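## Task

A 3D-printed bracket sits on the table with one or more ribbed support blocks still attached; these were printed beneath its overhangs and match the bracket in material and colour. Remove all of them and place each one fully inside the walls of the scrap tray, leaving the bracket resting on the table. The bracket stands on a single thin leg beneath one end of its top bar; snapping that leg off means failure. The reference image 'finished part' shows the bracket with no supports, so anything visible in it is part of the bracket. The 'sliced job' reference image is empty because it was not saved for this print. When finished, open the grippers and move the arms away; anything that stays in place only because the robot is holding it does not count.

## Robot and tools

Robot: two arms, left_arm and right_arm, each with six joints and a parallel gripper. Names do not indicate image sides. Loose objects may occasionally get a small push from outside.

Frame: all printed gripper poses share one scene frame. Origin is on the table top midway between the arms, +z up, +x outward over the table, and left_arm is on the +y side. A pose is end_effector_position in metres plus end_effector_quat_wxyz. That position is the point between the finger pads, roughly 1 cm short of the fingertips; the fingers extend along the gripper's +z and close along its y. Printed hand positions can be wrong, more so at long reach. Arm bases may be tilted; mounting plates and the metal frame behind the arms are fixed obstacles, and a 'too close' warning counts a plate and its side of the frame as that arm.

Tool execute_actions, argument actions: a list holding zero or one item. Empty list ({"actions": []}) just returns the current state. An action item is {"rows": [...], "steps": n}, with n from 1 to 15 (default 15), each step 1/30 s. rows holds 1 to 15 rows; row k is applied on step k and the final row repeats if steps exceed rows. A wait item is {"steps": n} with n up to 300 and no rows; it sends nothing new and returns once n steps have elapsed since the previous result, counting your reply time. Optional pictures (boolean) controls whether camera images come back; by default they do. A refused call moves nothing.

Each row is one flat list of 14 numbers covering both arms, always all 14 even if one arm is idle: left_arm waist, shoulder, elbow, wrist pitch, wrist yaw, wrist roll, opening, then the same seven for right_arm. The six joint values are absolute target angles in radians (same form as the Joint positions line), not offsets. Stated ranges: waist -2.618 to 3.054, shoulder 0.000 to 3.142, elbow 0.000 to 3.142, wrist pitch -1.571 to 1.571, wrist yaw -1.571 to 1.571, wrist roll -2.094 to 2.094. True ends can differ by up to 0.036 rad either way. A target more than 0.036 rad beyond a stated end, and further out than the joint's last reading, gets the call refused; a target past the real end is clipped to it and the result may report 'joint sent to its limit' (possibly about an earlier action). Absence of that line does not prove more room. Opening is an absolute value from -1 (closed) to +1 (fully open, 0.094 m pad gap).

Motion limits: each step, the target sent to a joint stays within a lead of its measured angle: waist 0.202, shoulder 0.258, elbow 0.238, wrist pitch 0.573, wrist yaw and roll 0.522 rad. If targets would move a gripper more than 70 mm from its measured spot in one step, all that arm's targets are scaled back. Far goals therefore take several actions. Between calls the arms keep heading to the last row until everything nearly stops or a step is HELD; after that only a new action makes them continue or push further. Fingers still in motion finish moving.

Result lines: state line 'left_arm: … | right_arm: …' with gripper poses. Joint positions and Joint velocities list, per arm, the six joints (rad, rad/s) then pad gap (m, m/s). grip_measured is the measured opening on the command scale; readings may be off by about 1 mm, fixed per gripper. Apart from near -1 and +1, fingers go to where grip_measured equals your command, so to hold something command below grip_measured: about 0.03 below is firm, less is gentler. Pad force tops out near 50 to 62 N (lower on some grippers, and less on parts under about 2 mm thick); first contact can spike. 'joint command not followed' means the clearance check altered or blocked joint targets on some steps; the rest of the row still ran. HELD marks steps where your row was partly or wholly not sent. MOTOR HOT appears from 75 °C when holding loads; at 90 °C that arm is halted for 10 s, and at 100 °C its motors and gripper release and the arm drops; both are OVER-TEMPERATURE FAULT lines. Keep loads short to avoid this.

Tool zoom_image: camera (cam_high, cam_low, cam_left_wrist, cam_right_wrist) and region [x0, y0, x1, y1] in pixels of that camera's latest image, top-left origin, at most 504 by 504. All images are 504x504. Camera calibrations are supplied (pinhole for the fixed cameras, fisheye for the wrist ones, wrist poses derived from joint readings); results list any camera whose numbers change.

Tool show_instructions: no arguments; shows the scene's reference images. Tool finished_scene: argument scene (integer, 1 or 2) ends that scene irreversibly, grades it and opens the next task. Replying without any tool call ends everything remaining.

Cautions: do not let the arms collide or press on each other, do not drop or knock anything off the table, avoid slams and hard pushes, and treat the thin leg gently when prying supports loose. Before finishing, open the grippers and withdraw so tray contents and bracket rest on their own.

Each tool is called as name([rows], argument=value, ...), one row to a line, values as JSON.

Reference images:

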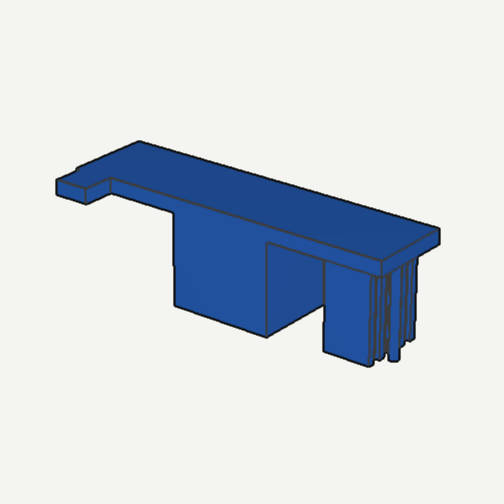

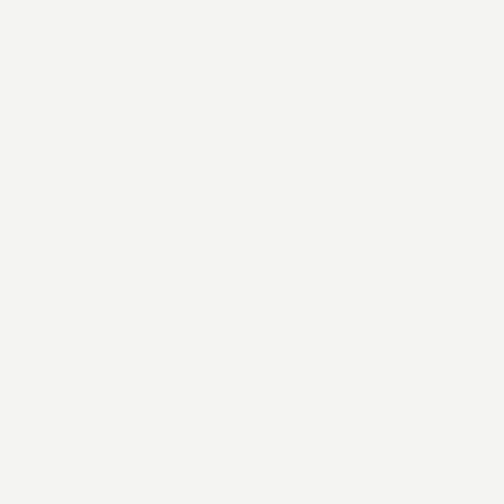

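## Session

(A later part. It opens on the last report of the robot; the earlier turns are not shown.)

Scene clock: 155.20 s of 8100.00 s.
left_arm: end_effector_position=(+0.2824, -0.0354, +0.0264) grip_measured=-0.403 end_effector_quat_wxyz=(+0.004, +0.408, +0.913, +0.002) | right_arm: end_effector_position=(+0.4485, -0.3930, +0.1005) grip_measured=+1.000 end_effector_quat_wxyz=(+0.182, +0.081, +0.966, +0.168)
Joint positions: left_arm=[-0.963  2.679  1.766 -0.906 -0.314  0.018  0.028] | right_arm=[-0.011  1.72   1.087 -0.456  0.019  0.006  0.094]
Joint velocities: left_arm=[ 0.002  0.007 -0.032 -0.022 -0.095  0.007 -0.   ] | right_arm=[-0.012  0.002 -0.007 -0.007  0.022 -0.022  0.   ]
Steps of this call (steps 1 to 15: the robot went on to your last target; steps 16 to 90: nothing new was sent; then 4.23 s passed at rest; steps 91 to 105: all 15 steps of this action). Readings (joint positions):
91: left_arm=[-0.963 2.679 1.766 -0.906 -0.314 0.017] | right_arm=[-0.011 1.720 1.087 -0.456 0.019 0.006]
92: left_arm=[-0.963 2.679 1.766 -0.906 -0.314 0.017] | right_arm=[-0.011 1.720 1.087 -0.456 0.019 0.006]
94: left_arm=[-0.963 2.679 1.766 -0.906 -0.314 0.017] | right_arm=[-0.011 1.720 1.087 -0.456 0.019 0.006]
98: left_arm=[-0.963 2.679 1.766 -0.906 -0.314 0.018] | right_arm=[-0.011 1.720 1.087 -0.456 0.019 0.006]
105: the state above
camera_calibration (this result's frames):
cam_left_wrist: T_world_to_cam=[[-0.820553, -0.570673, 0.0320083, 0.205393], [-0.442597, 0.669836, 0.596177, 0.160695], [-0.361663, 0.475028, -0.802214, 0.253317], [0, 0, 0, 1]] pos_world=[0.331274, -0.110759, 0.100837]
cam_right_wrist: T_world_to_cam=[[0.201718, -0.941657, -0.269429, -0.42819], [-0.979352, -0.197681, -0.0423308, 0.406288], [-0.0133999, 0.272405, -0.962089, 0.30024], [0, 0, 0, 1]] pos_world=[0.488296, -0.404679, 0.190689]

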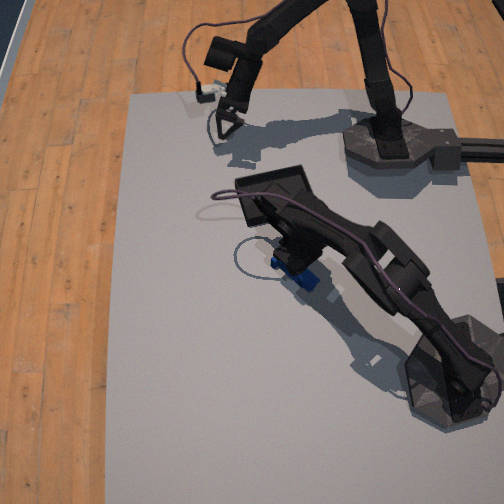

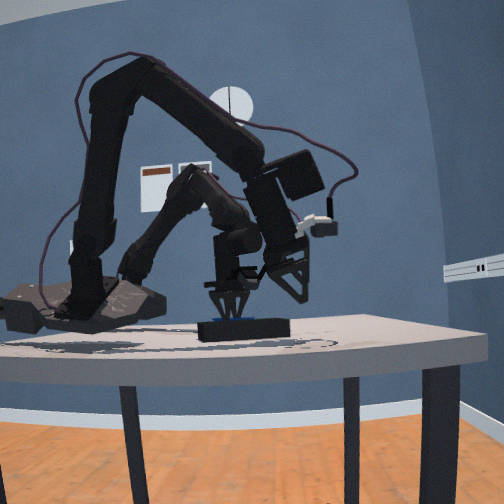

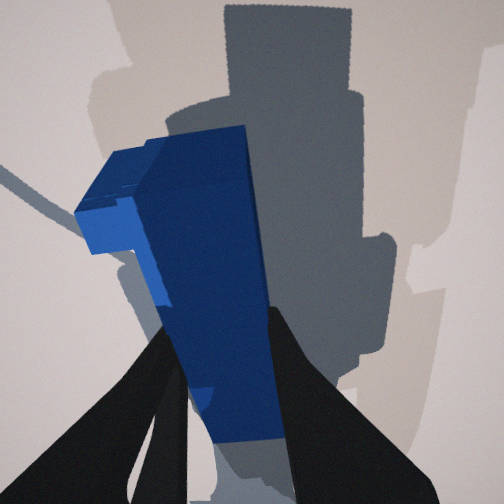

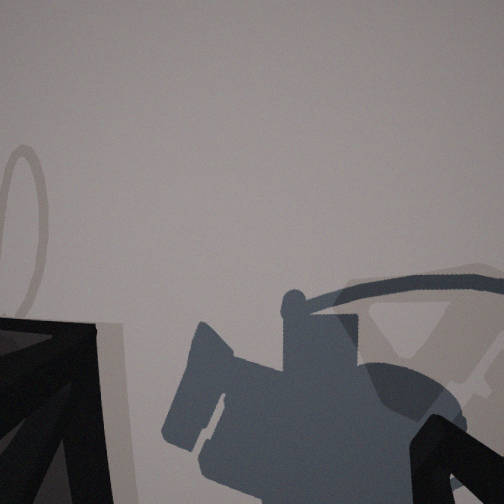

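execute_actions([
  {"rows":[[-0.97,2.66,1.76,-0.89,-0.315,0.025,-0.45,0,1.72,1.087,-0.462,0,0,1],[-0.97,2.645,1.76,-0.89,-0.315,0.025,-0.45,0,1.72,1.087,-0.462,0,0,1],[-0.97,2.63,1.76,-0.89,-0.315,0.025,-0.45,0,1.72,1.087,-0.462,0,0,1],[-0.97,2.61,1.76,-0.89,-0.315,0.025,-0.45,0,1.72,1.087,-0.462,0,0,1],[-0.97,2.59,1.75,-0.89,-0.315,0.025,-0.45,0,1.72,1.087,-0.462,0,0,1],[-0.97,2.57,1.74,-0.89,-0.315,0.025,-0.45,0,1.72,1.087,-0.462,0,0,1],[-0.97,2.55,1.73,-0.89,-0.315,0.025,-0.45,0,1.72,1.087,-0.462,0,0,1],[-0.97,2.53,1.72,-0.89,-0.315,0.025,-0.45,0,1.72,1.087,-0.462,0,0,1],[-0.97,2.51,1.71,-0.89,-0.315,0.025,-0.45,0,1.72,1.087,-0.462,0,0,1],[-0.97,2.49,1.70,-0.89,-0.315,0.025,-0.45,0,1.72,1.087,-0.462,0,0,1],[-0.97,2.47,1.69,-0.87,-0.3,0.025,-0.45,0,1.72,1.087,-0.462,0,0,1],[-0.96,2.45,1.67,-0.84,-0.27,0.04,-0.45,0,1.72,1.087,-0.462,0,0,1],[-0.95,2.43,1.65,-0.80,-0.23,0.06,-0.45,0,1.72,1.087,-0.462,0,0,1],[-0.94,2.41,1.63,-0.76,-0.19,0.08,-0.45,0,1.72,1.087,-0.462,0,0,1],[-0.93,2.39,1.60,-0.72,-0.15,0.10,-0.45,0,1.72,1.087,-0.462,0,0,1]],"steps":15},
], pictures=false)

execute_actions([
  {"rows":[[-0.91,2.38,1.56,-0.66,-0.09,0.14,-0.45,0.01,1.72,1.06,-0.43,-0.05,-0.05,0.9],[-0.89,2.37,1.53,-0.60,-0.03,0.17,-0.45,0.02,1.72,1.04,-0.40,-0.1,-0.1,0.8],[-0.87,2.36,1.49,-0.54,0.03,0.21,-0.45,0.03,1.72,1.01,-0.36,-0.15,-0.15,0.7],[-0.85,2.35,1.46,-0.48,0.09,0.25,-0.45,0.04,1.73,0.99,-0.33,-0.2,-0.2,0.6],[-0.83,2.34,1.42,-0.42,0.15,0.28,-0.45,0.05,1.73,0.96,-0.30,-0.25,-0.25,0.5],[-0.81,2.33,1.39,-0.36,0.21,0.32,-0.45,0.06,1.74,0.94,-0.26,-0.3,-0.3,0.4],[-0.79,2.32,1.35,-0.30,0.27,0.36,-0.45,0.07,1.74,0.91,-0.23,-0.36,-0.36,0.3],[-0.77,2.31,1.32,-0.24,0.33,0.39,-0.45,0.08,1.75,0.89,-0.20,-0.42,-0.42,0.2],[-0.75,2.30,1.28,-0.18,0.39,0.43,-0.45,0.09,1.75,0.86,-0.16,-0.48,-0.48,0.2],[-0.73,2.29,1.25,-0.12,0.45,0.47,-0.45,0.10,1.76,0.84,-0.13,-0.54,-0.54,0.2],[-0.71,2.28,1.21,-0.06,0.51,0.50,-0.45,0.11,1.77,0.81,-0.10,-0.6,-0.6,0.2],[-0.69,2.27,1.18,0.0,0.57,0.54,-0.45,0.12,1.77,0.79,-0.06,-0.66,-0.66,0.2],[-0.67,2.26,1.14,0.06,0.63,0.58,-0.45,0.14,1.78,0.76,-0.03,-0.72,-0.72,0.2],[-0.65,2.25,1.11,0.12,0.69,0.61,-0.45,0.16,1.79,0.74,0.0,-0.78,-0.78,0.2],[-0.63,2.24,1.07,0.18,0.75,0.65,-0.45,0.18,1.79,0.71,0.04,-0.84,-0.84,0.2]],"steps":15},
], pictures=false)

execute_actions([
  {"rows":[[-0.61,2.23,1.04,0.24,0.81,0.69,-0.45,0.2,1.80,0.69,0.07,-0.9,-0.9,0.2],[-0.595,2.22,1.0,0.30,0.87,0.72,-0.45,0.22,1.81,0.66,0.10,-0.96,-0.96,0.2],[-0.58,2.21,0.97,0.36,0.93,0.76,-0.45,0.24,1.82,0.63,0.14,-1.02,-1.02,0.2],[-0.57,2.20,0.94,0.42,0.99,0.79,-0.45,0.26,1.83,0.61,0.17,-1.08,-1.08,0.2],[-0.56,2.19,0.91,0.465,1.04,0.825,-0.45,0.28,1.835,0.585,0.20,-1.14,-1.12,0.2]],"steps":15},
], pictures=false)

execute_actions([
  {"steps":15},
])

Scene clock: 188.60 s of 8100.00 s.
left_arm: end_effector_position=(+0.3032, -0.0337, +0.1001) grip_measured=-0.403 end_effector_quat_wxyz=(+0.081, +0.390, +0.915, -0.060) | right_arm: end_effector_position=(+0.4485, -0.3930, +0.1005) grip_measured=+1.000 end_effector_quat_wxyz=(+0.182, +0.081, +0.966, +0.168)
Joint positions: left_arm=[-0.955  2.44   1.658 -0.836 -0.258  0.045  0.028] | right_arm=[-0.011  1.72   1.087 -0.456  0.019  0.006  0.094]
Joint velocities: left_arm=[ 0.115 -0.696 -0.598  0.828  0.667  0.374  0.   ] | right_arm=[-0.017  0.002 -0.002 -0.037 -0.022  0.022  0.   ]
Steps of this call (steps 1 to 15: the robot went on to your last target; steps 16 to 90: nothing new was sent; then 29.90 s passed at rest; steps 91 to 105: all 15 steps of this action). Readings (joint positions):
91: left_arm=[-0.963 2.679 1.766 -0.906 -0.314 0.018] | right_arm=[-0.011 1.720 1.087 -0.456 0.019 0.006]
92: left_arm=[-0.963 2.679 1.766 -0.906 -0.314 0.018] | right_arm=[-0.011 1.720 1.087 -0.456 0.019 0.006]
94: left_arm=[-0.963 2.674 1.766 -0.906 -0.314 0.018] | right_arm=[-0.011 1.720 1.087 -0.456 0.019 0.006]
98: left_arm=[-0.963 2.614 1.740 -0.904 -0.314 0.018] | right_arm=[-0.011 1.720 1.087 -0.456 0.019 0.006]
105: the state above

Scene clock: 189.10 s of 8100.00 s.
left_arm: end_effector_position=(+0.3002, -0.0399, +0.0814) grip_measured=-0.403 end_effector_quat_wxyz=(+0.224, +0.435, +0.775, -0.400) | right_arm: end_effector_position=(+0.3850, -0.2307, +0.1097) grip_measured=+0.202 end_effector_quat_wxyz=(+0.306, -0.295, +0.819, +0.386)
Joint positions: left_arm=[-0.658  2.299  1.136 -0.094  0.473  0.488  0.028] | right_arm=[ 0.131  1.775  0.77  -0.105 -0.569 -0.59   0.056]
Joint velocities: left_arm=[ 0.52  -0.369 -1.004  1.78   1.678  1.004  0.001] | right_arm=[ 0.481  0.173 -0.73   0.974 -1.546 -1.707  0.001]
Steps of this call (steps 1 to 15: all 15 steps of this action). Readings (joint positions):
1: left_arm=[-0.948 2.417 1.633 -0.804 -0.229 0.060] | right_arm=[-0.011 1.720 1.086 -0.454 0.013 -0.001]
2: left_arm=[-0.938 2.397 1.605 -0.766 -0.193 0.079] | right_arm=[-0.009 1.720 1.081 -0.444 -0.001 -0.016]
4: left_arm=[-0.906 2.368 1.540 -0.677 -0.107 0.128] | right_arm=[0.001 1.720 1.052 -0.404 -0.048 -0.066]
8: left_arm=[-0.810 2.348 1.393 -0.474 0.090 0.248] | right_arm=[0.046 1.725 0.951 -0.309 -0.202 -0.219]
15: the state above

Scene clock: 189.60 s of 8100.00 s.
left_arm: end_effector_position=(+0.3002, -0.0299, +0.1698) grip_measured=-0.403 end_effector_quat_wxyz=(+0.486, +0.499, +0.521, -0.493) | right_arm: end_effector_position=(+0.3013, -0.1509, +0.1754) grip_measured=+0.202 end_effector_quat_wxyz=(-0.488, +0.502, -0.515, -0.494)
Joint positions: left_arm=[-0.553  2.217  0.924  0.427  0.988  0.802  0.028] | right_arm=[ 0.276  1.831  0.592  0.178 -1.087 -1.09   0.056]
Joint velocities: left_arm=[-0.012  0.002 -0.002  0.139  0.139  0.11  -0.001] | right_arm=[-0.007  0.002 -0.002  0.125 -0.198 -0.081  0.001]
Steps of this call (steps 1 to 15: all 15 steps of this action). Readings (joint positions):
1: left_arm=[-0.640 2.287 1.102 -0.035 0.532 0.524] | right_arm=[0.150 1.781 0.745 -0.073 -0.625 -0.648]
2: left_arm=[-0.623 2.274 1.069 0.025 0.590 0.560] | right_arm=[0.170 1.788 0.721 -0.040 -0.683 -0.706]
4: left_arm=[-0.590 2.249 1.005 0.147 0.708 0.631] | right_arm=[0.214 1.802 0.671 0.029 -0.802 -0.823]
8: left_arm=[-0.554 2.217 0.927 0.321 0.888 0.740] | right_arm=[0.275 1.829 0.598 0.113 -0.988 -0.995]
15: the state above

Scene clock: 190.10 s of 8100.00 s.
left_arm: end_effector_position=(+0.3002, -0.0301, +0.1758) grip_measured=-0.403 end_effector_quat_wxyz=(+0.500, +0.503, +0.503, -0.493) | right_arm: end_effector_position=(+0.3019, -0.1508, +0.1804) grip_measured=+0.202 end_effector_quat_wxyz=(-0.504, +0.507, -0.498, -0.491)
Joint positions: left_arm=[-0.553  2.217  0.924  0.451  1.013  0.818  0.028] | right_arm=[ 0.276  1.831  0.592  0.197 -1.111 -1.114  0.056]
Joint velocities: left_arm=[ 0.007 -0.017 -0.002  0.007  0.125  0.007  0.   ] | right_arm=[-0.007 -0.017  0.007 -0.066  0.022  0.022  0.001]
Steps of this call (steps 1 to 15: the robot went on to your last target). Readings (joint positions):
1: left_arm=[-0.553 2.217 0.924 0.432 0.993 0.805] | right_arm=[0.276 1.831 0.592 0.182 -1.092 -1.095]
2: left_arm=[-0.553 2.217 0.924 0.436 0.998 0.808] | right_arm=[0.276 1.831 0.592 0.186 -1.096 -1.098]
4: left_arm=[-0.553 2.217 0.924 0.442 1.004 0.812] | right_arm=[0.276 1.831 0.592 0.190 -1.102 -1.105]
8: left_arm=[-0.553 2.217 0.924 0.448 1.010 0.816] | right_arm=[0.276 1.831 0.592 0.195 -1.108 -1.110]
15: the state above
camera_calibration (this result's frames):
cam_left_wrist: T_world_to_cam=[[-0.991196, 0.0344998, -0.127831, 0.31581], [0.122175, 0.610418, -0.7826, 0.146983], [0.0510306, -0.791328, -0.609259, 0.181212], [0, 0, 0, 1]] pos_world=[0.285825, 0.0427813, 0.265804]
cam_right_wrist: T_world_to_cam=[[0.945509, 0.0353285, 0.323673, -0.333281], [0.310071, -0.401004, -0.862005, 0.0418899], [0.099341, 0.915395, -0.390108, 0.268874], [0, 0, 0, 1]] pos_world=[0.275422, -0.217553, 0.248873]

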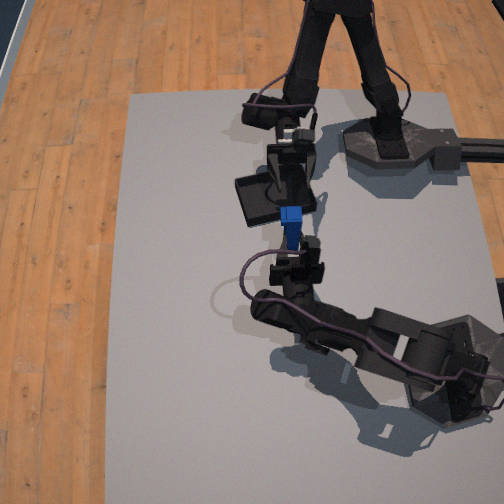

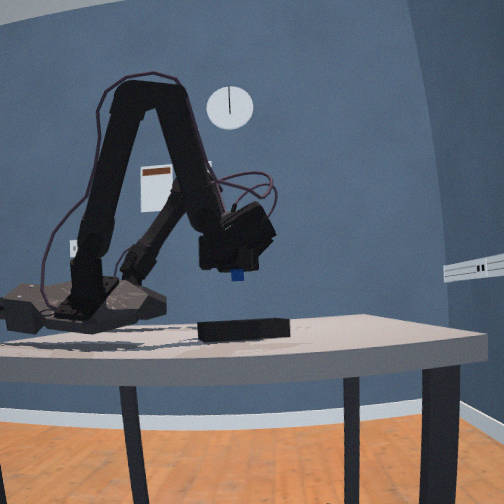

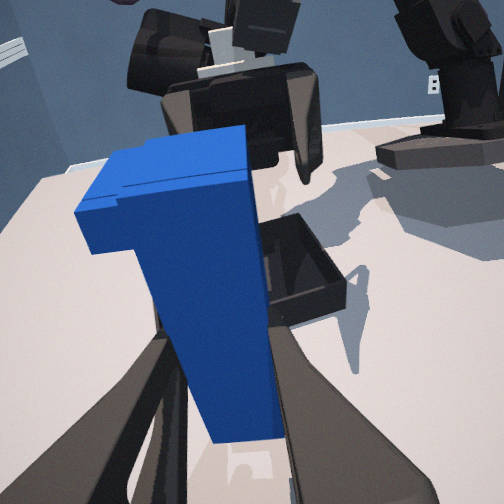

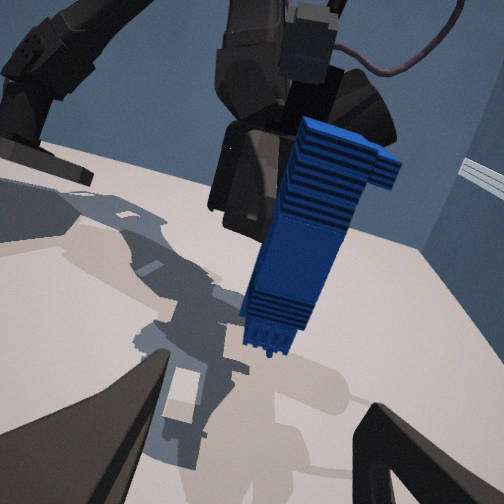

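zoom_image(camera="cam_right_wrist", region=[220, 105, 420, 365])

Region (220, 105, 420, 365) of cam_right_wrist's 504x504 image, scaled by 1.938, with more detail than that image has; it fills the left 388 columns of this view, and the rest is white.

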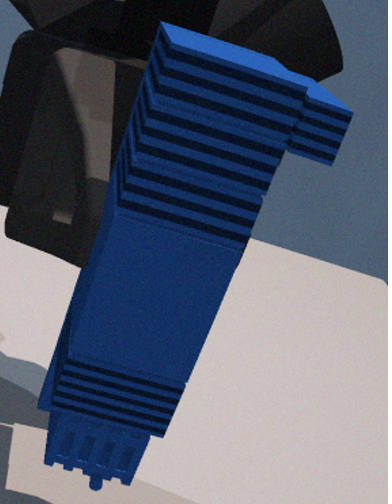

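execute_actions([
  {"rows":[[-0.56,2.19,0.91,0.465,1.04,0.825,-0.45,0.29,1.836,0.60,0.21,-1.12,-1.0,0.1],[-0.56,2.19,0.91,0.465,1.04,0.825,-0.45,0.303,1.837,0.612,0.217,-1.11,-0.87,0.0],[-0.56,2.19,0.91,0.465,1.04,0.825,-0.45,0.316,1.839,0.624,0.224,-1.10,-0.74,-0.1],[-0.56,2.19,0.91,0.465,1.04,0.825,-0.45,0.329,1.840,0.636,0.232,-1.09,-0.61,-0.2],[-0.56,2.19,0.91,0.465,1.04,0.825,-0.45,0.342,1.842,0.648,0.24,-1.08,-0.48,-0.3],[-0.56,2.19,0.91,0.465,1.04,0.825,-0.45,0.355,1.843,0.66,0.247,-1.07,-0.35,-0.4],[-0.56,2.19,0.91,0.465,1.04,0.825,-0.45,0.368,1.845,0.672,0.255,-1.06,-0.22,-0.4],[-0.56,2.19,0.91,0.465,1.04,0.825,-0.45,0.381,1.846,0.684,0.262,-1.05,-0.09,-0.4],[-0.56,2.19,0.91,0.465,1.04,0.825,-0.45,0.394,1.848,0.696,0.27,-1.04,0.04,-0.4],[-0.56,2.19,0.91,0.465,1.04,0.825,-0.45,0.407,1.849,0.708,0.277,-1.03,0.17,-0.4],[-0.56,2.19,0.91,0.465,1.04,0.825,-0.45,0.42,1.851,0.72,0.285,-1.02,0.3,-0.4],[-0.56,2.19,0.91,0.465,1.04,0.825,-0.45,0.433,1.852,0.732,0.292,-1.015,0.43,-0.4],[-0.56,2.19,0.91,0.465,1.04,0.825,-0.45,0.446,1.854,0.744,0.30,-1.01,0.56,-0.4],[-0.56,2.19,0.91,0.465,1.04,0.825,-0.45,0.459,1.856,0.756,0.308,-1.005,0.69,-0.4],[-0.56,2.19,0.91,0.465,1.04,0.825,-0.45,0.47,1.858,0.77,0.315,-1.0,0.78,-0.4]],"steps":15},
], pictures=false)

execute_actions([
  {"steps":30},
])

Scene clock: 220.30 s of 8100.00 s.
left_arm: end_effector_position=(+0.3002, -0.0301, +0.1759) grip_measured=-0.403 end_effector_quat_wxyz=(+0.501, +0.504, +0.503, -0.493) | right_arm: end_effector_position=(+0.3267, -0.1101, +0.2228) grip_measured=-0.398 end_effector_quat_wxyz=(+0.199, -0.209, +0.679, +0.675)
Joint positions: left_arm=[-0.553  2.217  0.924  0.451  1.013  0.819  0.028] | right_arm=[ 0.435  1.842  0.727  0.279 -1.026  0.135  0.028]
Joint velocities: left_arm=[-0.012 -0.007  0.007  0.037 -0.022  0.051 -0.   ] | right_arm=[ 0.359  0.085  0.33   0.11   0.271  2.835 -0.001]
Steps of this call (steps 1 to 15: the robot went on to your last target; steps 16 to 90: nothing new was sent; then 26.70 s passed at rest; steps 91 to 105: all 15 steps of this action). Readings (joint positions):
91: left_arm=[-0.553 2.217 0.924 0.451 1.013 0.819] | right_arm=[0.276 1.831 0.592 0.199 -1.112 -1.099]
92: left_arm=[-0.553 2.217 0.924 0.451 1.013 0.819] | right_arm=[0.278 1.831 0.592 0.201 -1.111 -1.061]
94: left_arm=[-0.553 2.217 0.924 0.451 1.013 0.819] | right_arm=[0.292 1.831 0.596 0.207 -1.104 -0.934]
98: left_arm=[-0.553 2.217 0.924 0.451 1.013 0.819] | right_arm=[0.345 1.831 0.637 0.223 -1.079 -0.561]
105: the state above

Scene clock: 221.30 s of 8100.00 s.
left_arm: end_effector_position=(+0.3002, -0.0301, +0.1759) grip_measured=-0.403 end_effector_quat_wxyz=(+0.501, +0.504, +0.503, -0.493) | right_arm: end_effector_position=(+0.3331, -0.1030, +0.2309) grip_measured=-0.398 end_effector_quat_wxyz=(-0.004, +0.003, +0.711, +0.704)
Joint positions: left_arm=[-0.553  2.217  0.924  0.451  1.013  0.819  0.028] | right_arm=[ 0.46   1.845  0.751  0.305 -1.     0.778  0.028]
Joint velocities: left_arm=[ 0.002 -0.017 -0.002 -0.037  0.022  0.037  0.   ] | right_arm=[-0.017  0.002 -0.007  0.007  0.051 -0.037 -0.001]
Steps of this call (steps 1 to 30: the robot went on to your last target). Readings (joint positions):
1: left_arm=[-0.553 2.217 0.924 0.451 1.013 0.819] | right_arm=[0.446 1.844 0.738 0.286 -1.021 0.235]
2: left_arm=[-0.553 2.217 0.924 0.451 1.013 0.819] | right_arm=[0.454 1.845 0.745 0.293 -1.017 0.335]
4: left_arm=[-0.553 2.217 0.924 0.451 1.013 0.819] | right_arm=[0.460 1.845 0.751 0.302 -1.012 0.495]
8: left_arm=[-0.553 2.217 0.924 0.451 1.013 0.819] | right_arm=[0.460 1.845 0.751 0.304 -1.005 0.663]
30: the state above
camera_calibration (this result's frames):
cam_left_wrist: T_world_to_cam=[[-0.990993, 0.0348072, -0.129309, 0.315989], [0.123567, 0.609835, -0.782836, 0.146707], [0.0516087, -0.791764, -0.608643, 0.181004], [0, 0, 0, 1]] pos_world=[0.285674, 0.0428462, 0.265875]
cam_right_wrist: T_world_to_cam=[[0.294557, 0.0266287, -0.955263, 0.130417], [-0.874974, -0.394429, -0.280795, 0.356084], [-0.384261, 0.918541, -0.0928825, 0.334527], [0, 0, 0, 1]] pos_world=[0.401695, -0.1703, 0.255641]

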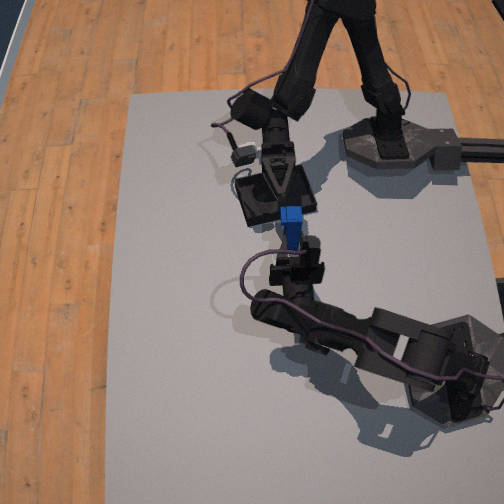

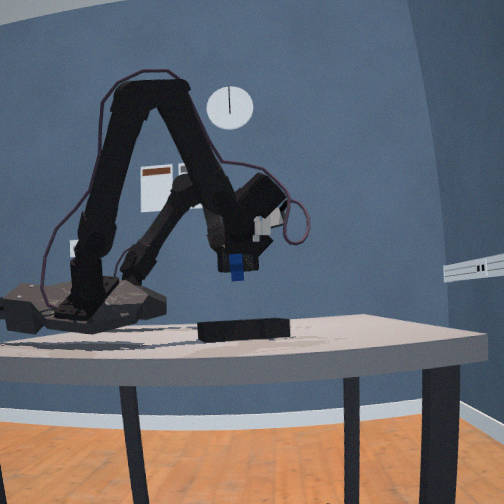

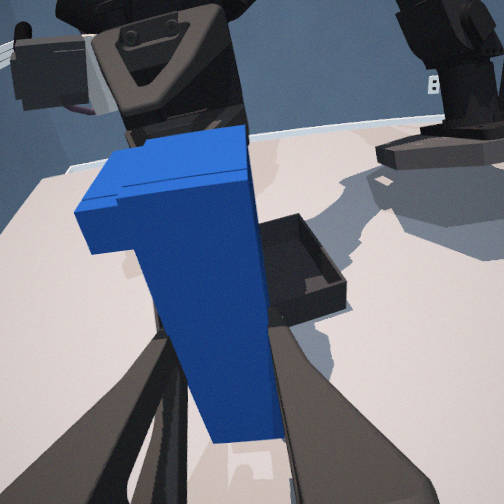

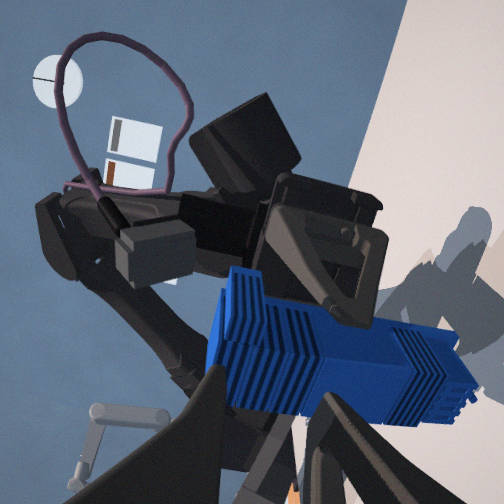

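zoom_image(camera="cam_right_wrist", region=[190, 230, 490, 450])

zoom_image(camera="cam_high", region=[240, 150, 340, 280])

Region (190, 230, 490, 450) of cam_right_wrist's 504x504 image, scaled by 1.680, with more detail than that image has; it fills the top 370 rows of this view, and the rest is white.

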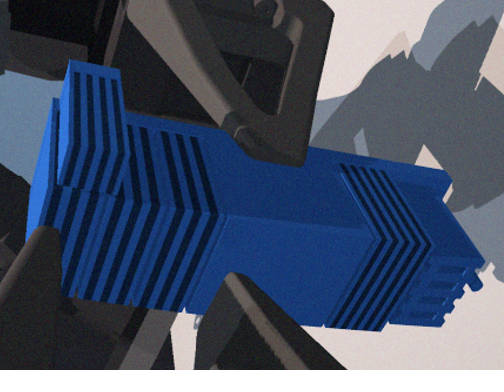

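Region (240, 150, 340, 280) of cam_high's 504x504 image, scaled by 3.877, with more detail than that image has; it fills the left 388 columns of this view, and the rest is white.

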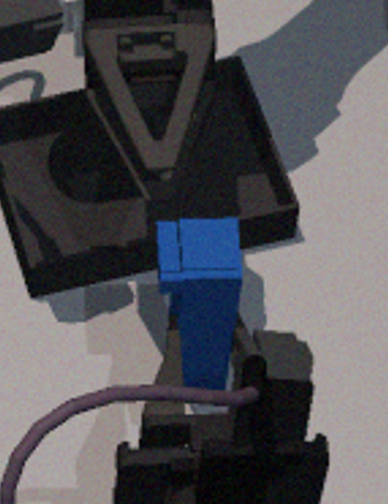

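execute_actions([
  {"rows":[[-0.56,2.19,0.91,0.465,1.04,0.825,-0.45,0.476,1.864,0.773,0.323,-0.997,0.785,-0.4],[-0.56,2.19,0.91,0.465,1.04,0.825,-0.45,0.482,1.869,0.776,0.331,-0.994,0.79,-0.4],[-0.56,2.19,0.91,0.465,1.04,0.825,-0.45,0.488,1.875,0.779,0.34,-0.991,0.795,-0.4],[-0.56,2.19,0.91,0.465,1.04,0.825,-0.45,0.494,1.88,0.782,0.348,-0.988,0.80,-0.4],[-0.56,2.19,0.91,0.465,1.04,0.825,-0.45,0.50,1.886,0.785,0.356,-0.985,0.805,-0.4],[-0.56,2.19,0.91,0.465,1.04,0.825,-0.45,0.506,1.891,0.788,0.365,-0.982,0.81,-0.4],[-0.56,2.19,0.91,0.465,1.04,0.825,-0.45,0.511,1.896,0.791,0.373,-0.979,0.815,-0.4],[-0.56,2.19,0.91,0.465,1.04,0.825,-0.45,0.516,1.901,0.794,0.381,-0.976,0.82,-0.4]],"steps":15},
], pictures=false)

execute_actions([
  {"steps":10},
])

Scene clock: 248.20 s of 8100.00 s.
left_arm: end_effector_position=(+0.3002, -0.0301, +0.1759) grip_measured=-0.403 end_effector_quat_wxyz=(+0.501, +0.504, +0.503, -0.493) | right_arm: end_effector_position=(+0.3319, -0.0858, +0.2306) grip_measured=-0.398 end_effector_quat_wxyz=(-0.006, -0.003, +0.710, +0.704)
Joint positions: left_arm=[-0.553  2.217  0.924  0.451  1.013  0.819  0.028] | right_arm=[ 0.504  1.892  0.769  0.365 -0.979  0.816  0.028]
Joint velocities: left_arm=[ 0.002  0.002 -0.007  0.037 -0.007 -0.007  0.001] | right_arm=[-0.007 -0.007  0.007  0.051  0.022 -0.037  0.   ]
Steps of this call (steps 1 to 15: the robot went on to your last target; steps 16 to 90: nothing new was sent; then 23.40 s passed at rest; steps 91 to 105: all 15 steps of this action). Readings (joint positions):
91: left_arm=[-0.553 2.217 0.924 0.451 1.013 0.819] | right_arm=[0.460 1.846 0.751 0.306 -1.000 0.780]
92: left_arm=[-0.553 2.217 0.924 0.451 1.013 0.819] | right_arm=[0.461 1.848 0.751 0.310 -0.999 0.782]
94: left_arm=[-0.553 2.217 0.924 0.451 1.013 0.819] | right_arm=[0.467 1.857 0.751 0.320 -0.995 0.787]
98: left_arm=[-0.553 2.217 0.924 0.451 1.013 0.819] | right_arm=[0.492 1.884 0.762 0.340 -0.986 0.802]
105: the state above

Scene clock: 248.53 s of 8100.00 s.
left_arm: end_effector_position=(+0.3002, -0.0301, +0.1759) grip_measured=-0.403 end_effector_quat_wxyz=(+0.501, +0.504, +0.503, -0.493) | right_arm: end_effector_position=(+0.3330, -0.0858, +0.2311) grip_measured=-0.398 end_effector_quat_wxyz=(-0.004, -0.003, +0.710, +0.704)
Joint positions: left_arm=[-0.553  2.217  0.924  0.451  1.013  0.819  0.028] | right_arm=[ 0.504  1.892  0.77   0.37  -0.977  0.819  0.028]
Joint velocities: left_arm=[ 0.007 -0.002 -0.017  0.037  0.037  0.022  0.001] | right_arm=[ 0.002 -0.012 -0.027 -0.051 -0.022  0.037  0.   ]
Steps of this call (steps 1 to 10: the robot went on to your last target). Readings (joint positions):
1: left_arm=[-0.553 2.217 0.924 0.451 1.013 0.819] | right_arm=[0.504 1.892 0.770 0.366 -0.978 0.817]
2: left_arm=[-0.553 2.217 0.924 0.451 1.013 0.819] | right_arm=[0.504 1.892 0.770 0.367 -0.978 0.817]
4: left_arm=[-0.553 2.217 0.924 0.451 1.013 0.819] | right_arm=[0.504 1.892 0.770 0.369 -0.978 0.818]
8: left_arm=[-0.553 2.217 0.924 0.451 1.013 0.819] | right_arm=[0.504 1.892 0.770 0.370 -0.977 0.819]
10: the state above
camera_calibration (this result's frames):
cam_left_wrist: T_world_to_cam=[[-0.990993, 0.0348072, -0.129309, 0.315989], [0.123567, 0.609835, -0.782836, 0.146707], [0.0516087, -0.791764, -0.608643, 0.181004], [0, 0, 0, 1]] pos_world=[0.285674, 0.0428462, 0.265875]
cam_right_wrist: T_world_to_cam=[[0.301215, 0.0313689, -0.95304, 0.127922], [-0.869132, -0.402125, -0.287931, 0.36188], [-0.392273, 0.915047, -0.0938624, 0.321296], [0, 0, 0, 1]] pos_world=[0.402025, -0.152493, 0.256269]

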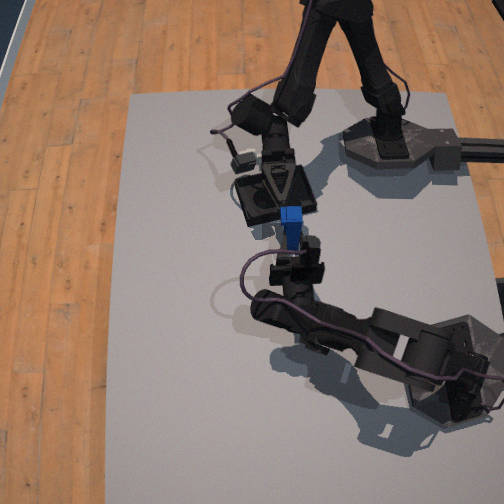

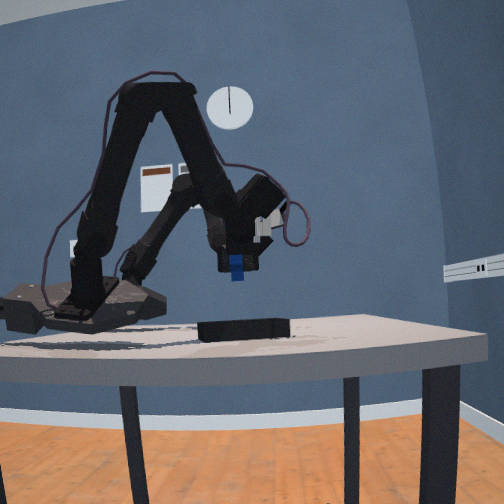

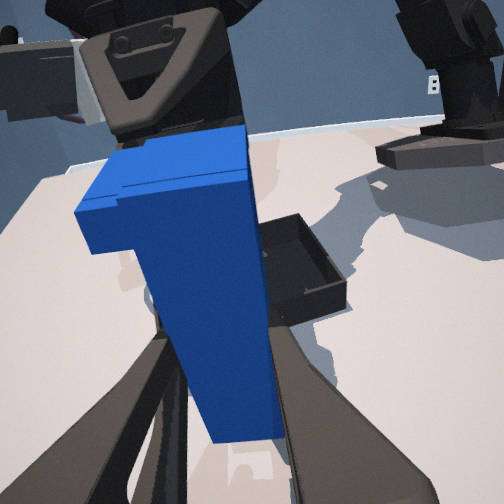

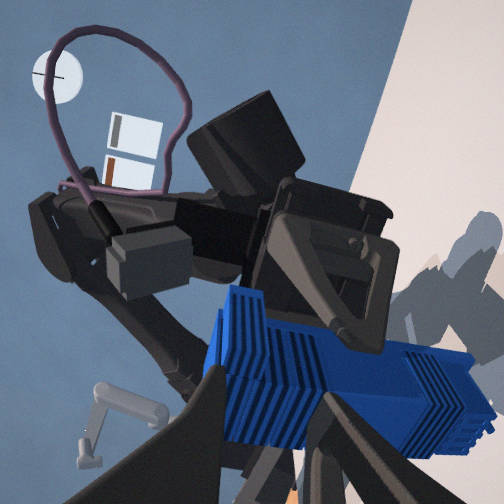

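execute_actions([
  {"rows":[[-0.56,2.19,0.91,0.465,1.04,0.825,-0.45,0.516,1.89,0.80,0.375,-0.976,0.82,-0.4],[-0.56,2.19,0.91,0.465,1.04,0.825,-0.45,0.516,1.89,0.807,0.375,-0.976,0.825,-0.4],[-0.56,2.19,0.91,0.465,1.04,0.825,-0.45,0.516,1.89,0.814,0.375,-0.976,0.83,-0.4]],"steps":15},
])

Scene clock: 254.17 s of 8100.00 s.
left_arm: end_effector_position=(+0.3002, -0.0301, +0.1759) grip_measured=-0.403 end_effector_quat_wxyz=(+0.501, +0.504, +0.503, -0.493) | right_arm: end_effector_position=(+0.3399, -0.0853, +0.2378) grip_measured=-0.398 end_effector_quat_wxyz=(+0.003, -0.003, +0.706, +0.708)
Joint positions: left_arm=[-0.553  2.217  0.924  0.451  1.013  0.819  0.028] | right_arm=[ 0.504  1.892  0.792  0.372 -0.977  0.829  0.028]
Joint velocities: left_arm=[ 0.012 -0.012 -0.017 -0.051 -0.051  0.037  0.001] | right_arm=[ 0.007 -0.002 -0.002 -0.051 -0.051  0.037 -0.   ]
Steps of this call (steps 1 to 15: the robot went on to your last target; steps 16 to 90: nothing new was sent; then 2.13 s passed at rest; steps 91 to 105: all 15 steps of this action). Readings (joint positions):
91: left_arm=[-0.553 2.217 0.924 0.451 1.013 0.819] | right_arm=[0.504 1.892 0.770 0.371 -0.977 0.820]
92: left_arm=[-0.553 2.217 0.924 0.451 1.013 0.819] | right_arm=[0.504 1.892 0.771 0.371 -0.977 0.820]
94: left_arm=[-0.553 2.217 0.924 0.451 1.013 0.819] | right_arm=[0.504 1.892 0.779 0.371 -0.977 0.823]
98: left_arm=[-0.553 2.217 0.924 0.451 1.013 0.819] | right_arm=[0.504 1.892 0.792 0.372 -0.977 0.827]
105: the state above
camera_calibration (this result's frames):
cam_left_wrist: T_world_to_cam=[[-0.990993, 0.0348072, -0.129309, 0.315989], [0.123567, 0.609835, -0.782836, 0.146707], [0.0516087, -0.791764, -0.608643, 0.181004], [0, 0, 0, 1]] pos_world=[0.285674, 0.0428462, 0.265875]
cam_right_wrist: T_world_to_cam=[[0.31138, 0.0380512, -0.949523, 0.128439], [-0.869687, -0.3913, -0.30088, 0.374231], [-0.382997, 0.919476, -0.0887504, 0.320235], [0, 0, 0, 1]] pos_world=[0.408119, -0.152899, 0.262976]

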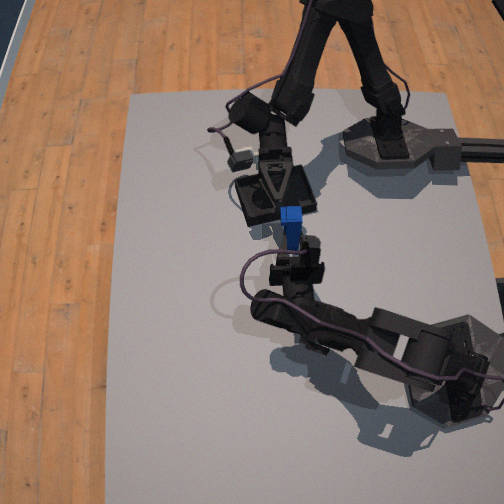

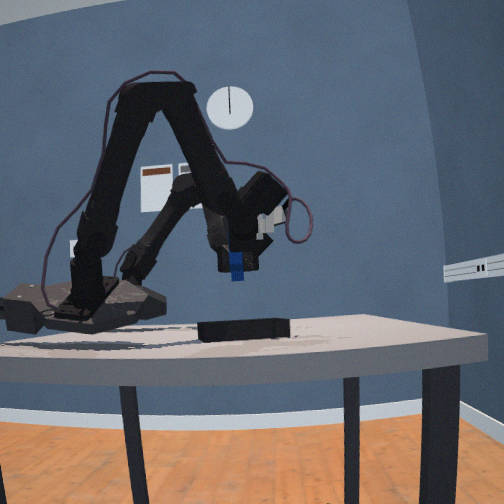

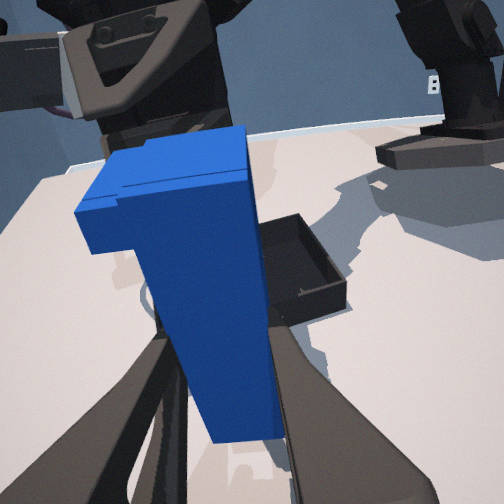

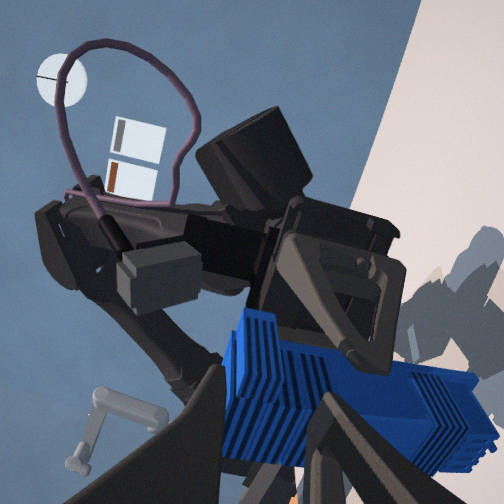

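execute_actions([
  {"rows":[[-0.56,2.19,0.91,0.465,1.04,0.825,-0.45,0.516,1.90,0.815,0.39,-0.972,0.835,-0.4],[-0.56,2.19,0.91,0.465,1.04,0.825,-0.45,0.520,1.904,0.816,0.397,-0.969,0.84,-0.4],[-0.56,2.19,0.91,0.465,1.04,0.825,-0.45,0.525,1.908,0.817,0.404,-0.965,0.845,-0.4],[-0.56,2.19,0.91,0.465,1.04,0.825,-0.45,0.529,1.912,0.819,0.411,-0.962,0.85,-0.4],[-0.56,2.19,0.91,0.465,1.04,0.825,-0.45,0.534,1.916,0.820,0.418,-0.958,0.855,-0.4],[-0.56,2.19,0.91,0.465,1.04,0.825,-0.45,0.538,1.920,0.821,0.425,-0.955,0.86,-0.4],[-0.56,2.19,0.91,0.465,1.04,0.825,-0.45,0.543,1.924,0.823,0.432,-0.951,0.865,-0.4],[-0.56,2.19,0.91,0.465,1.04,0.825,-0.45,0.547,1.928,0.824,0.439,-0.948,0.87,-0.4],[-0.56,2.19,0.91,0.465,1.04,0.825,-0.45,0.552,1.932,0.825,0.446,-0.944,0.875,-0.4],[-0.56,2.19,0.91,0.465,1.04,0.825,-0.45,0.556,1.936,0.827,0.453,-0.941,0.88,-0.4],[-0.56,2.19,0.91,0.465,1.04,0.825,-0.45,0.561,1.940,0.828,0.46,-0.937,0.885,-0.4],[-0.56,2.19,0.91,0.465,1.04,0.825,-0.45,0.565,1.944,0.829,0.465,-0.935,0.89,-0.4],[-0.56,2.19,0.91,0.465,1.04,0.825,-0.45,0.570,1.948,0.83,0.47,-0.933,0.895,-0.4],[-0.56,2.19,0.91,0.465,1.04,0.825,-0.45,0.575,1.953,0.831,0.47,-0.933,0.895,-0.4]],"steps":15},
], pictures=false)

execute_actions([
  {"steps":15},
])

Scene clock: 266.47 s of 8100.00 s.
left_arm: end_effector_position=(+0.3002, -0.0301, +0.1759) grip_measured=-0.403 end_effector_quat_wxyz=(+0.501, +0.504, +0.503, -0.493) | right_arm: end_effector_position=(+0.3367, -0.0657, +0.2371) grip_measured=-0.398 end_effector_quat_wxyz=(-0.001, -0.004, +0.707, +0.707)
Joint positions: left_arm=[-0.553  2.217  0.924  0.451  1.013  0.819  0.028] | right_arm=[ 0.556  1.94   0.805  0.443 -0.941  0.882  0.028]
Joint velocities: left_arm=[ 0.012 -0.002 -0.012 -0.051 -0.037 -0.11  -0.   ] | right_arm=[ 0.115  0.071  0.032  0.139 -0.007 -0.007 -0.001]
Steps of this call (steps 1 to 15: the robot went on to your last target; steps 16 to 90: nothing new was sent; then 8.80 s passed at rest; steps 91 to 105: all 15 steps of this action). Readings (joint positions):
91: left_arm=[-0.553 2.217 0.924 0.451 1.013 0.819] | right_arm=[0.504 1.892 0.792 0.373 -0.976 0.830]
92: left_arm=[-0.553 2.217 0.924 0.451 1.013 0.819] | right_arm=[0.504 1.892 0.792 0.375 -0.975 0.832]
94: left_arm=[-0.553 2.217 0.924 0.451 1.013 0.819] | right_arm=[0.506 1.894 0.792 0.383 -0.971 0.837]
98: left_arm=[-0.553 2.217 0.924 0.451 1.013 0.819] | right_arm=[0.523 1.908 0.792 0.407 -0.961 0.852]
105: the state above

Scene clock: 266.97 s of 8100.00 s.
left_arm: end_effector_position=(+0.3000, -0.0301, +0.1761) grip_measured=-0.403 end_effector_quat_wxyz=(+0.501, +0.504, +0.502, -0.493) | right_arm: end_effector_position=(+0.3378, -0.0639, +0.2387) grip_measured=-0.398 end_effector_quat_wxyz=(+0.001, -0.003, +0.706, +0.708)
Joint positions: left_arm=[-0.553  2.217  0.924  0.452  1.015  0.819  0.028] | right_arm=[ 0.562  1.943  0.807  0.459 -0.935  0.894  0.028]
Joint velocities: left_arm=[ 0.017 -0.022 -0.017 -0.022 -0.007  0.007  0.001] | right_arm=[-0.002  0.002 -0.002 -0.037 -0.022 -0.007  0.001]
Steps of this call (steps 1 to 15: the robot went on to your last target). Readings (joint positions):
1: left_arm=[-0.553 2.217 0.924 0.451 1.014 0.819] | right_arm=[0.559 1.942 0.806 0.447 -0.940 0.884]
2: left_arm=[-0.553 2.217 0.924 0.451 1.015 0.819] | right_arm=[0.561 1.942 0.807 0.450 -0.938 0.886]
4: left_arm=[-0.553 2.217 0.924 0.452 1.015 0.819] | right_arm=[0.562 1.943 0.807 0.454 -0.937 0.889]
8: left_arm=[-0.553 2.217 0.924 0.452 1.015 0.819] | right_arm=[0.562 1.943 0.807 0.457 -0.936 0.892]
15: the state above
camera_calibration (this result's frames):
cam_left_wrist: T_world_to_cam=[[-0.99092, 0.0355478, -0.12967, 0.315944], [0.124372, 0.608749, -0.783553, 0.146767], [0.0510829, -0.792566, -0.607643, 0.181112], [0, 0, 0, 1]] pos_world=[0.285569, 0.0429673, 0.26602]
cam_right_wrist: T_world_to_cam=[[0.309564, 0.0392555, -0.950068, 0.129959], [-0.869597, -0.392509, -0.299562, 0.380622], [-0.38467, 0.91891, -0.0873702, 0.300012], [0, 0, 0, 1]] pos_world=[0.406163, -0.131388, 0.263701]

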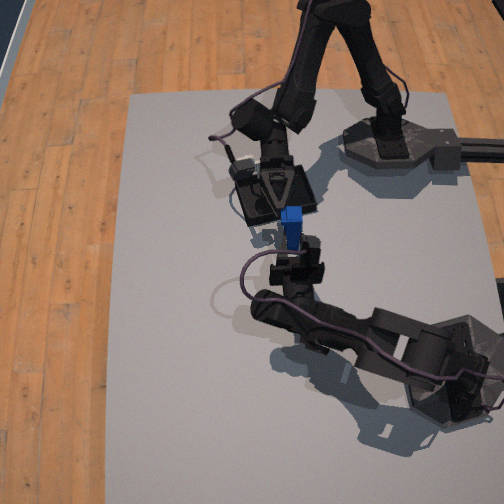

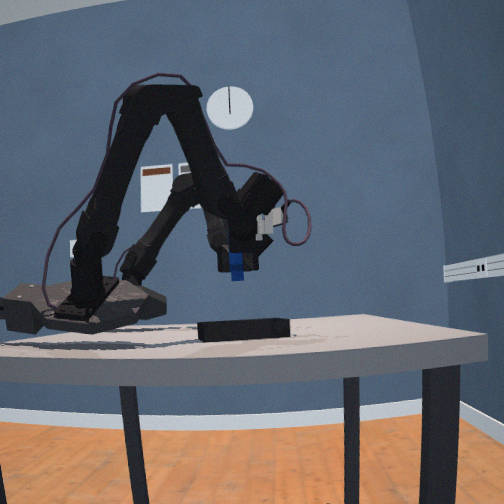

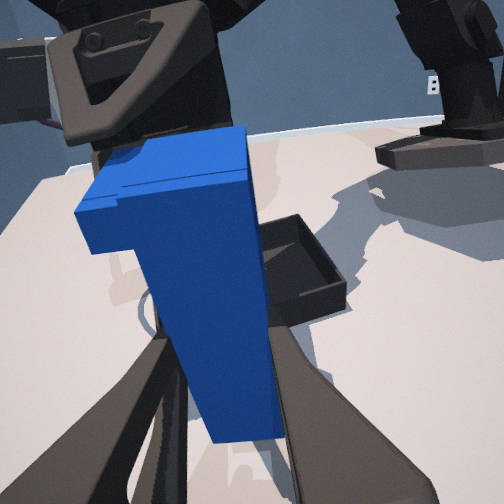

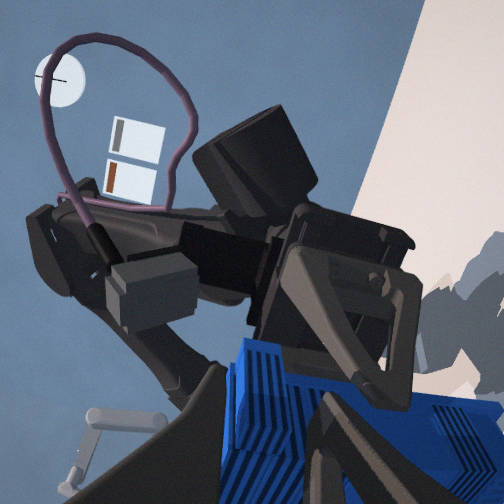

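Slight touch on B's side probably. Close partially.

execute_actions([
  {"rows":[[-0.56,2.19,0.91,0.465,1.04,0.825,-0.45,0.57,1.945,0.82,0.47,-0.933,0.895,-0.45],[-0.56,2.19,0.91,0.465,1.04,0.825,-0.45,0.57,1.945,0.82,0.47,-0.933,0.895,-0.5],[-0.56,2.19,0.91,0.465,1.04,0.825,-0.45,0.57,1.945,0.82,0.47,-0.933,0.895,-0.55],[-0.56,2.19,0.91,0.465,1.04,0.825,-0.45,0.57,1.945,0.82,0.47,-0.933,0.895,-0.6],[-0.56,2.19,0.91,0.465,1.04,0.825,-0.45,0.57,1.945,0.82,0.47,-0.933,0.895,-0.64]],"steps":10},
])

zoom_image(camera="cam_high", region=[255, 170, 325, 250])

Scene clock: 273.13 s of 8100.00 s.
left_arm: end_effector_position=(+0.3000, -0.0301, +0.1761) grip_measured=-0.403 end_effector_quat_wxyz=(+0.501, +0.504, +0.502, -0.493) | right_arm: end_effector_position=(+0.3379, -0.0639, +0.2388) grip_measured=-0.638 end_effector_quat_wxyz=(+0.001, -0.003, +0.706, +0.708)
Joint positions: left_arm=[-0.553  2.217  0.924  0.452  1.015  0.819  0.028] | right_arm=[ 0.562  1.943  0.807  0.46  -0.935  0.895  0.017]
Joint velocities: left_arm=[-0.022  0.007 -0.017  0.007 -0.022  0.051 -0.001] | right_arm=[ 0.002  0.002 -0.012 -0.051  0.007  0.007 -0.   ]
Steps of this call (steps 1 to 15: the robot went on to your last target; steps 16 to 90: nothing new was sent; then 2.83 s passed at rest; steps 91 to 100: all 10 steps of this action). Readings (joint positions):
91: left_arm=[-0.553 2.217 0.924 0.452 1.015 0.819] | right_arm=[0.562 1.943 0.807 0.460 -0.935 0.894]
92: left_arm=[-0.553 2.217 0.924 0.452 1.015 0.819] | right_arm=[0.562 1.943 0.807 0.460 -0.935 0.894]
94: left_arm=[-0.553 2.217 0.924 0.452 1.015 0.819] | right_arm=[0.562 1.943 0.807 0.460 -0.935 0.895]
98: left_arm=[-0.553 2.217 0.924 0.452 1.015 0.819] | right_arm=[0.562 1.943 0.807 0.460 -0.935 0.895]
100: the state above
camera_calibration (this result's frames):
cam_left_wrist: T_world_to_cam=[[-0.99092, 0.0355478, -0.12967, 0.315944], [0.124372, 0.608749, -0.783553, 0.146767], [0.0510829, -0.792566, -0.607643, 0.181112], [0, 0, 0, 1]] pos_world=[0.285569, 0.0429673, 0.26602]
cam_right_wrist: T_world_to_cam=[[0.309432, 0.0395055, -0.950101, 0.130101], [-0.869753, -0.392159, -0.29957, 0.380803], [-0.384425, 0.919049, -0.0869862, 0.299888], [0, 0, 0, 1]] pos_world=[0.406231, -0.131416, 0.263773]

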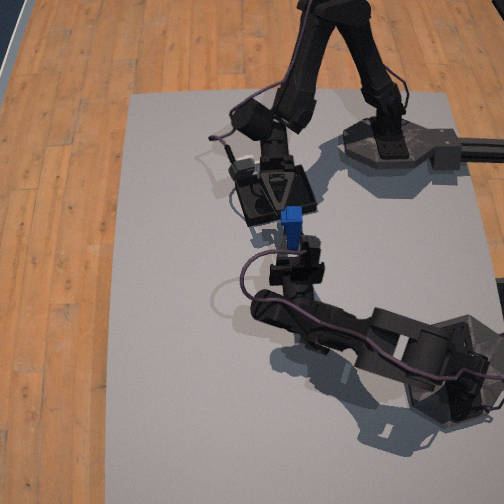

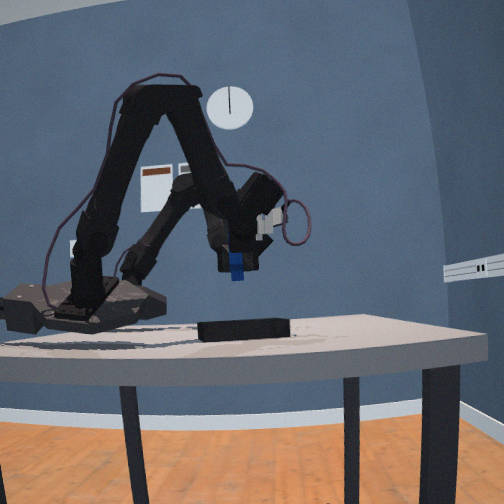

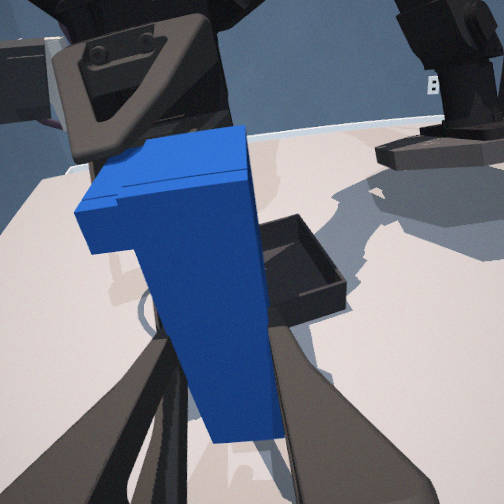

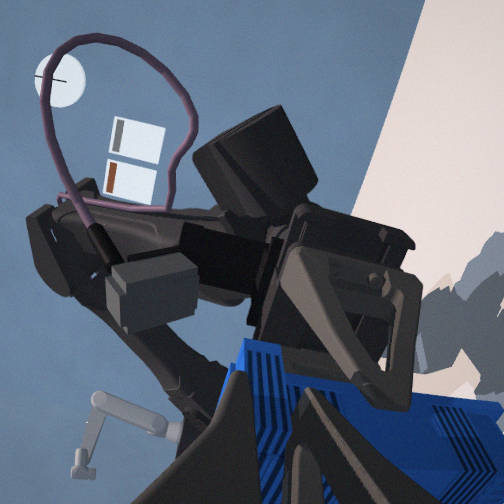

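Region (255, 170, 325, 250) of cam_high's 504x504 image, scaled by 6.300, with more detail than that image has; it fills the left 441 columns of this view, and the rest is white.

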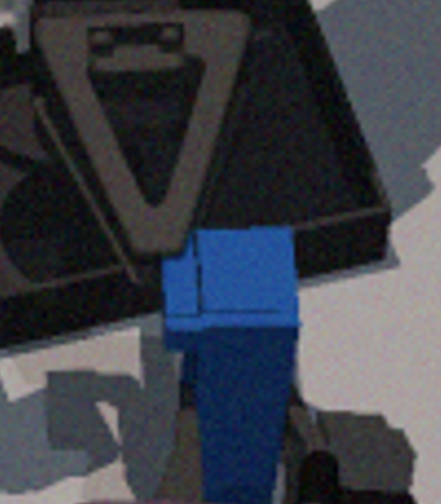

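Reasonable overlap. Close.

execute_actions([
  {"rows":[[-0.56,2.19,0.91,0.465,1.04,0.825,-0.45,0.57,1.945,0.82,0.47,-0.933,0.895,-0.67],[-0.56,2.19,0.91,0.465,1.04,0.825,-0.45,0.57,1.945,0.82,0.47,-0.933,0.895,-0.70],[-0.56,2.19,0.91,0.465,1.04,0.825,-0.45,0.57,1.945,0.82,0.47,-0.933,0.895,-0.72],[-0.56,2.19,0.91,0.465,1.04,0.825,-0.45,0.57,1.945,0.82,0.47,-0.933,0.895,-0.74],[-0.56,2.19,0.91,0.465,1.04,0.825,-0.45,0.57,1.945,0.82,0.47,-0.933,0.895,-0.76],[-0.56,2.19,0.91,0.465,1.04,0.825,-0.45,0.57,1.945,0.82,0.47,-0.933,0.895,-0.78],[-0.56,2.19,0.91,0.465,1.04,0.825,-0.45,0.57,1.945,0.82,0.47,-0.933,0.895,-0.80]],"steps":12},
], pictures=false)

Scene clock: 279.27 s of 8100.00 s.
left_arm: end_effector_position=(+0.3001, -0.0301, +0.1763) grip_measured=-0.403 end_effector_quat_wxyz=(+0.501, +0.504, +0.502, -0.493) | right_arm: end_effector_position=(+0.3381, -0.0639, +0.2388) grip_measured=-0.786 end_effector_quat_wxyz=(+0.002, -0.003, +0.706, +0.708)
Joint positions: left_arm=[-0.553  2.217  0.924  0.453  1.015  0.819  0.028] | right_arm=[ 0.562  1.943  0.807  0.46  -0.934  0.895  0.01 ]
Joint velocities: left_arm=[ 0.007 -0.007 -0.002 -0.007 -0.051 -0.022 -0.002] | right_arm=[ 0.002 -0.022  0.012 -0.037 -0.007  0.022  0.001]
Steps of this call (steps 1 to 15: the robot went on to your last target; steps 16 to 90: nothing new was sent; then 2.73 s passed at rest; steps 91 to 102: all 12 steps of this action). Readings (joint positions):
91: left_arm=[-0.553 2.217 0.924 0.452 1.015 0.819] | right_arm=[0.562 1.943 0.807 0.460 -0.935 0.895]
92: left_arm=[-0.553 2.217 0.924 0.452 1.015 0.819] | right_arm=[0.562 1.943 0.807 0.460 -0.935 0.895]
94: left_arm=[-0.553 2.217 0.924 0.452 1.015 0.819] | right_arm=[0.562 1.943 0.807 0.460 -0.934 0.895]
98: left_arm=[-0.553 2.217 0.924 0.453 1.015 0.819] | right_arm=[0.562 1.943 0.807 0.460 -0.934 0.895]
102: the state above


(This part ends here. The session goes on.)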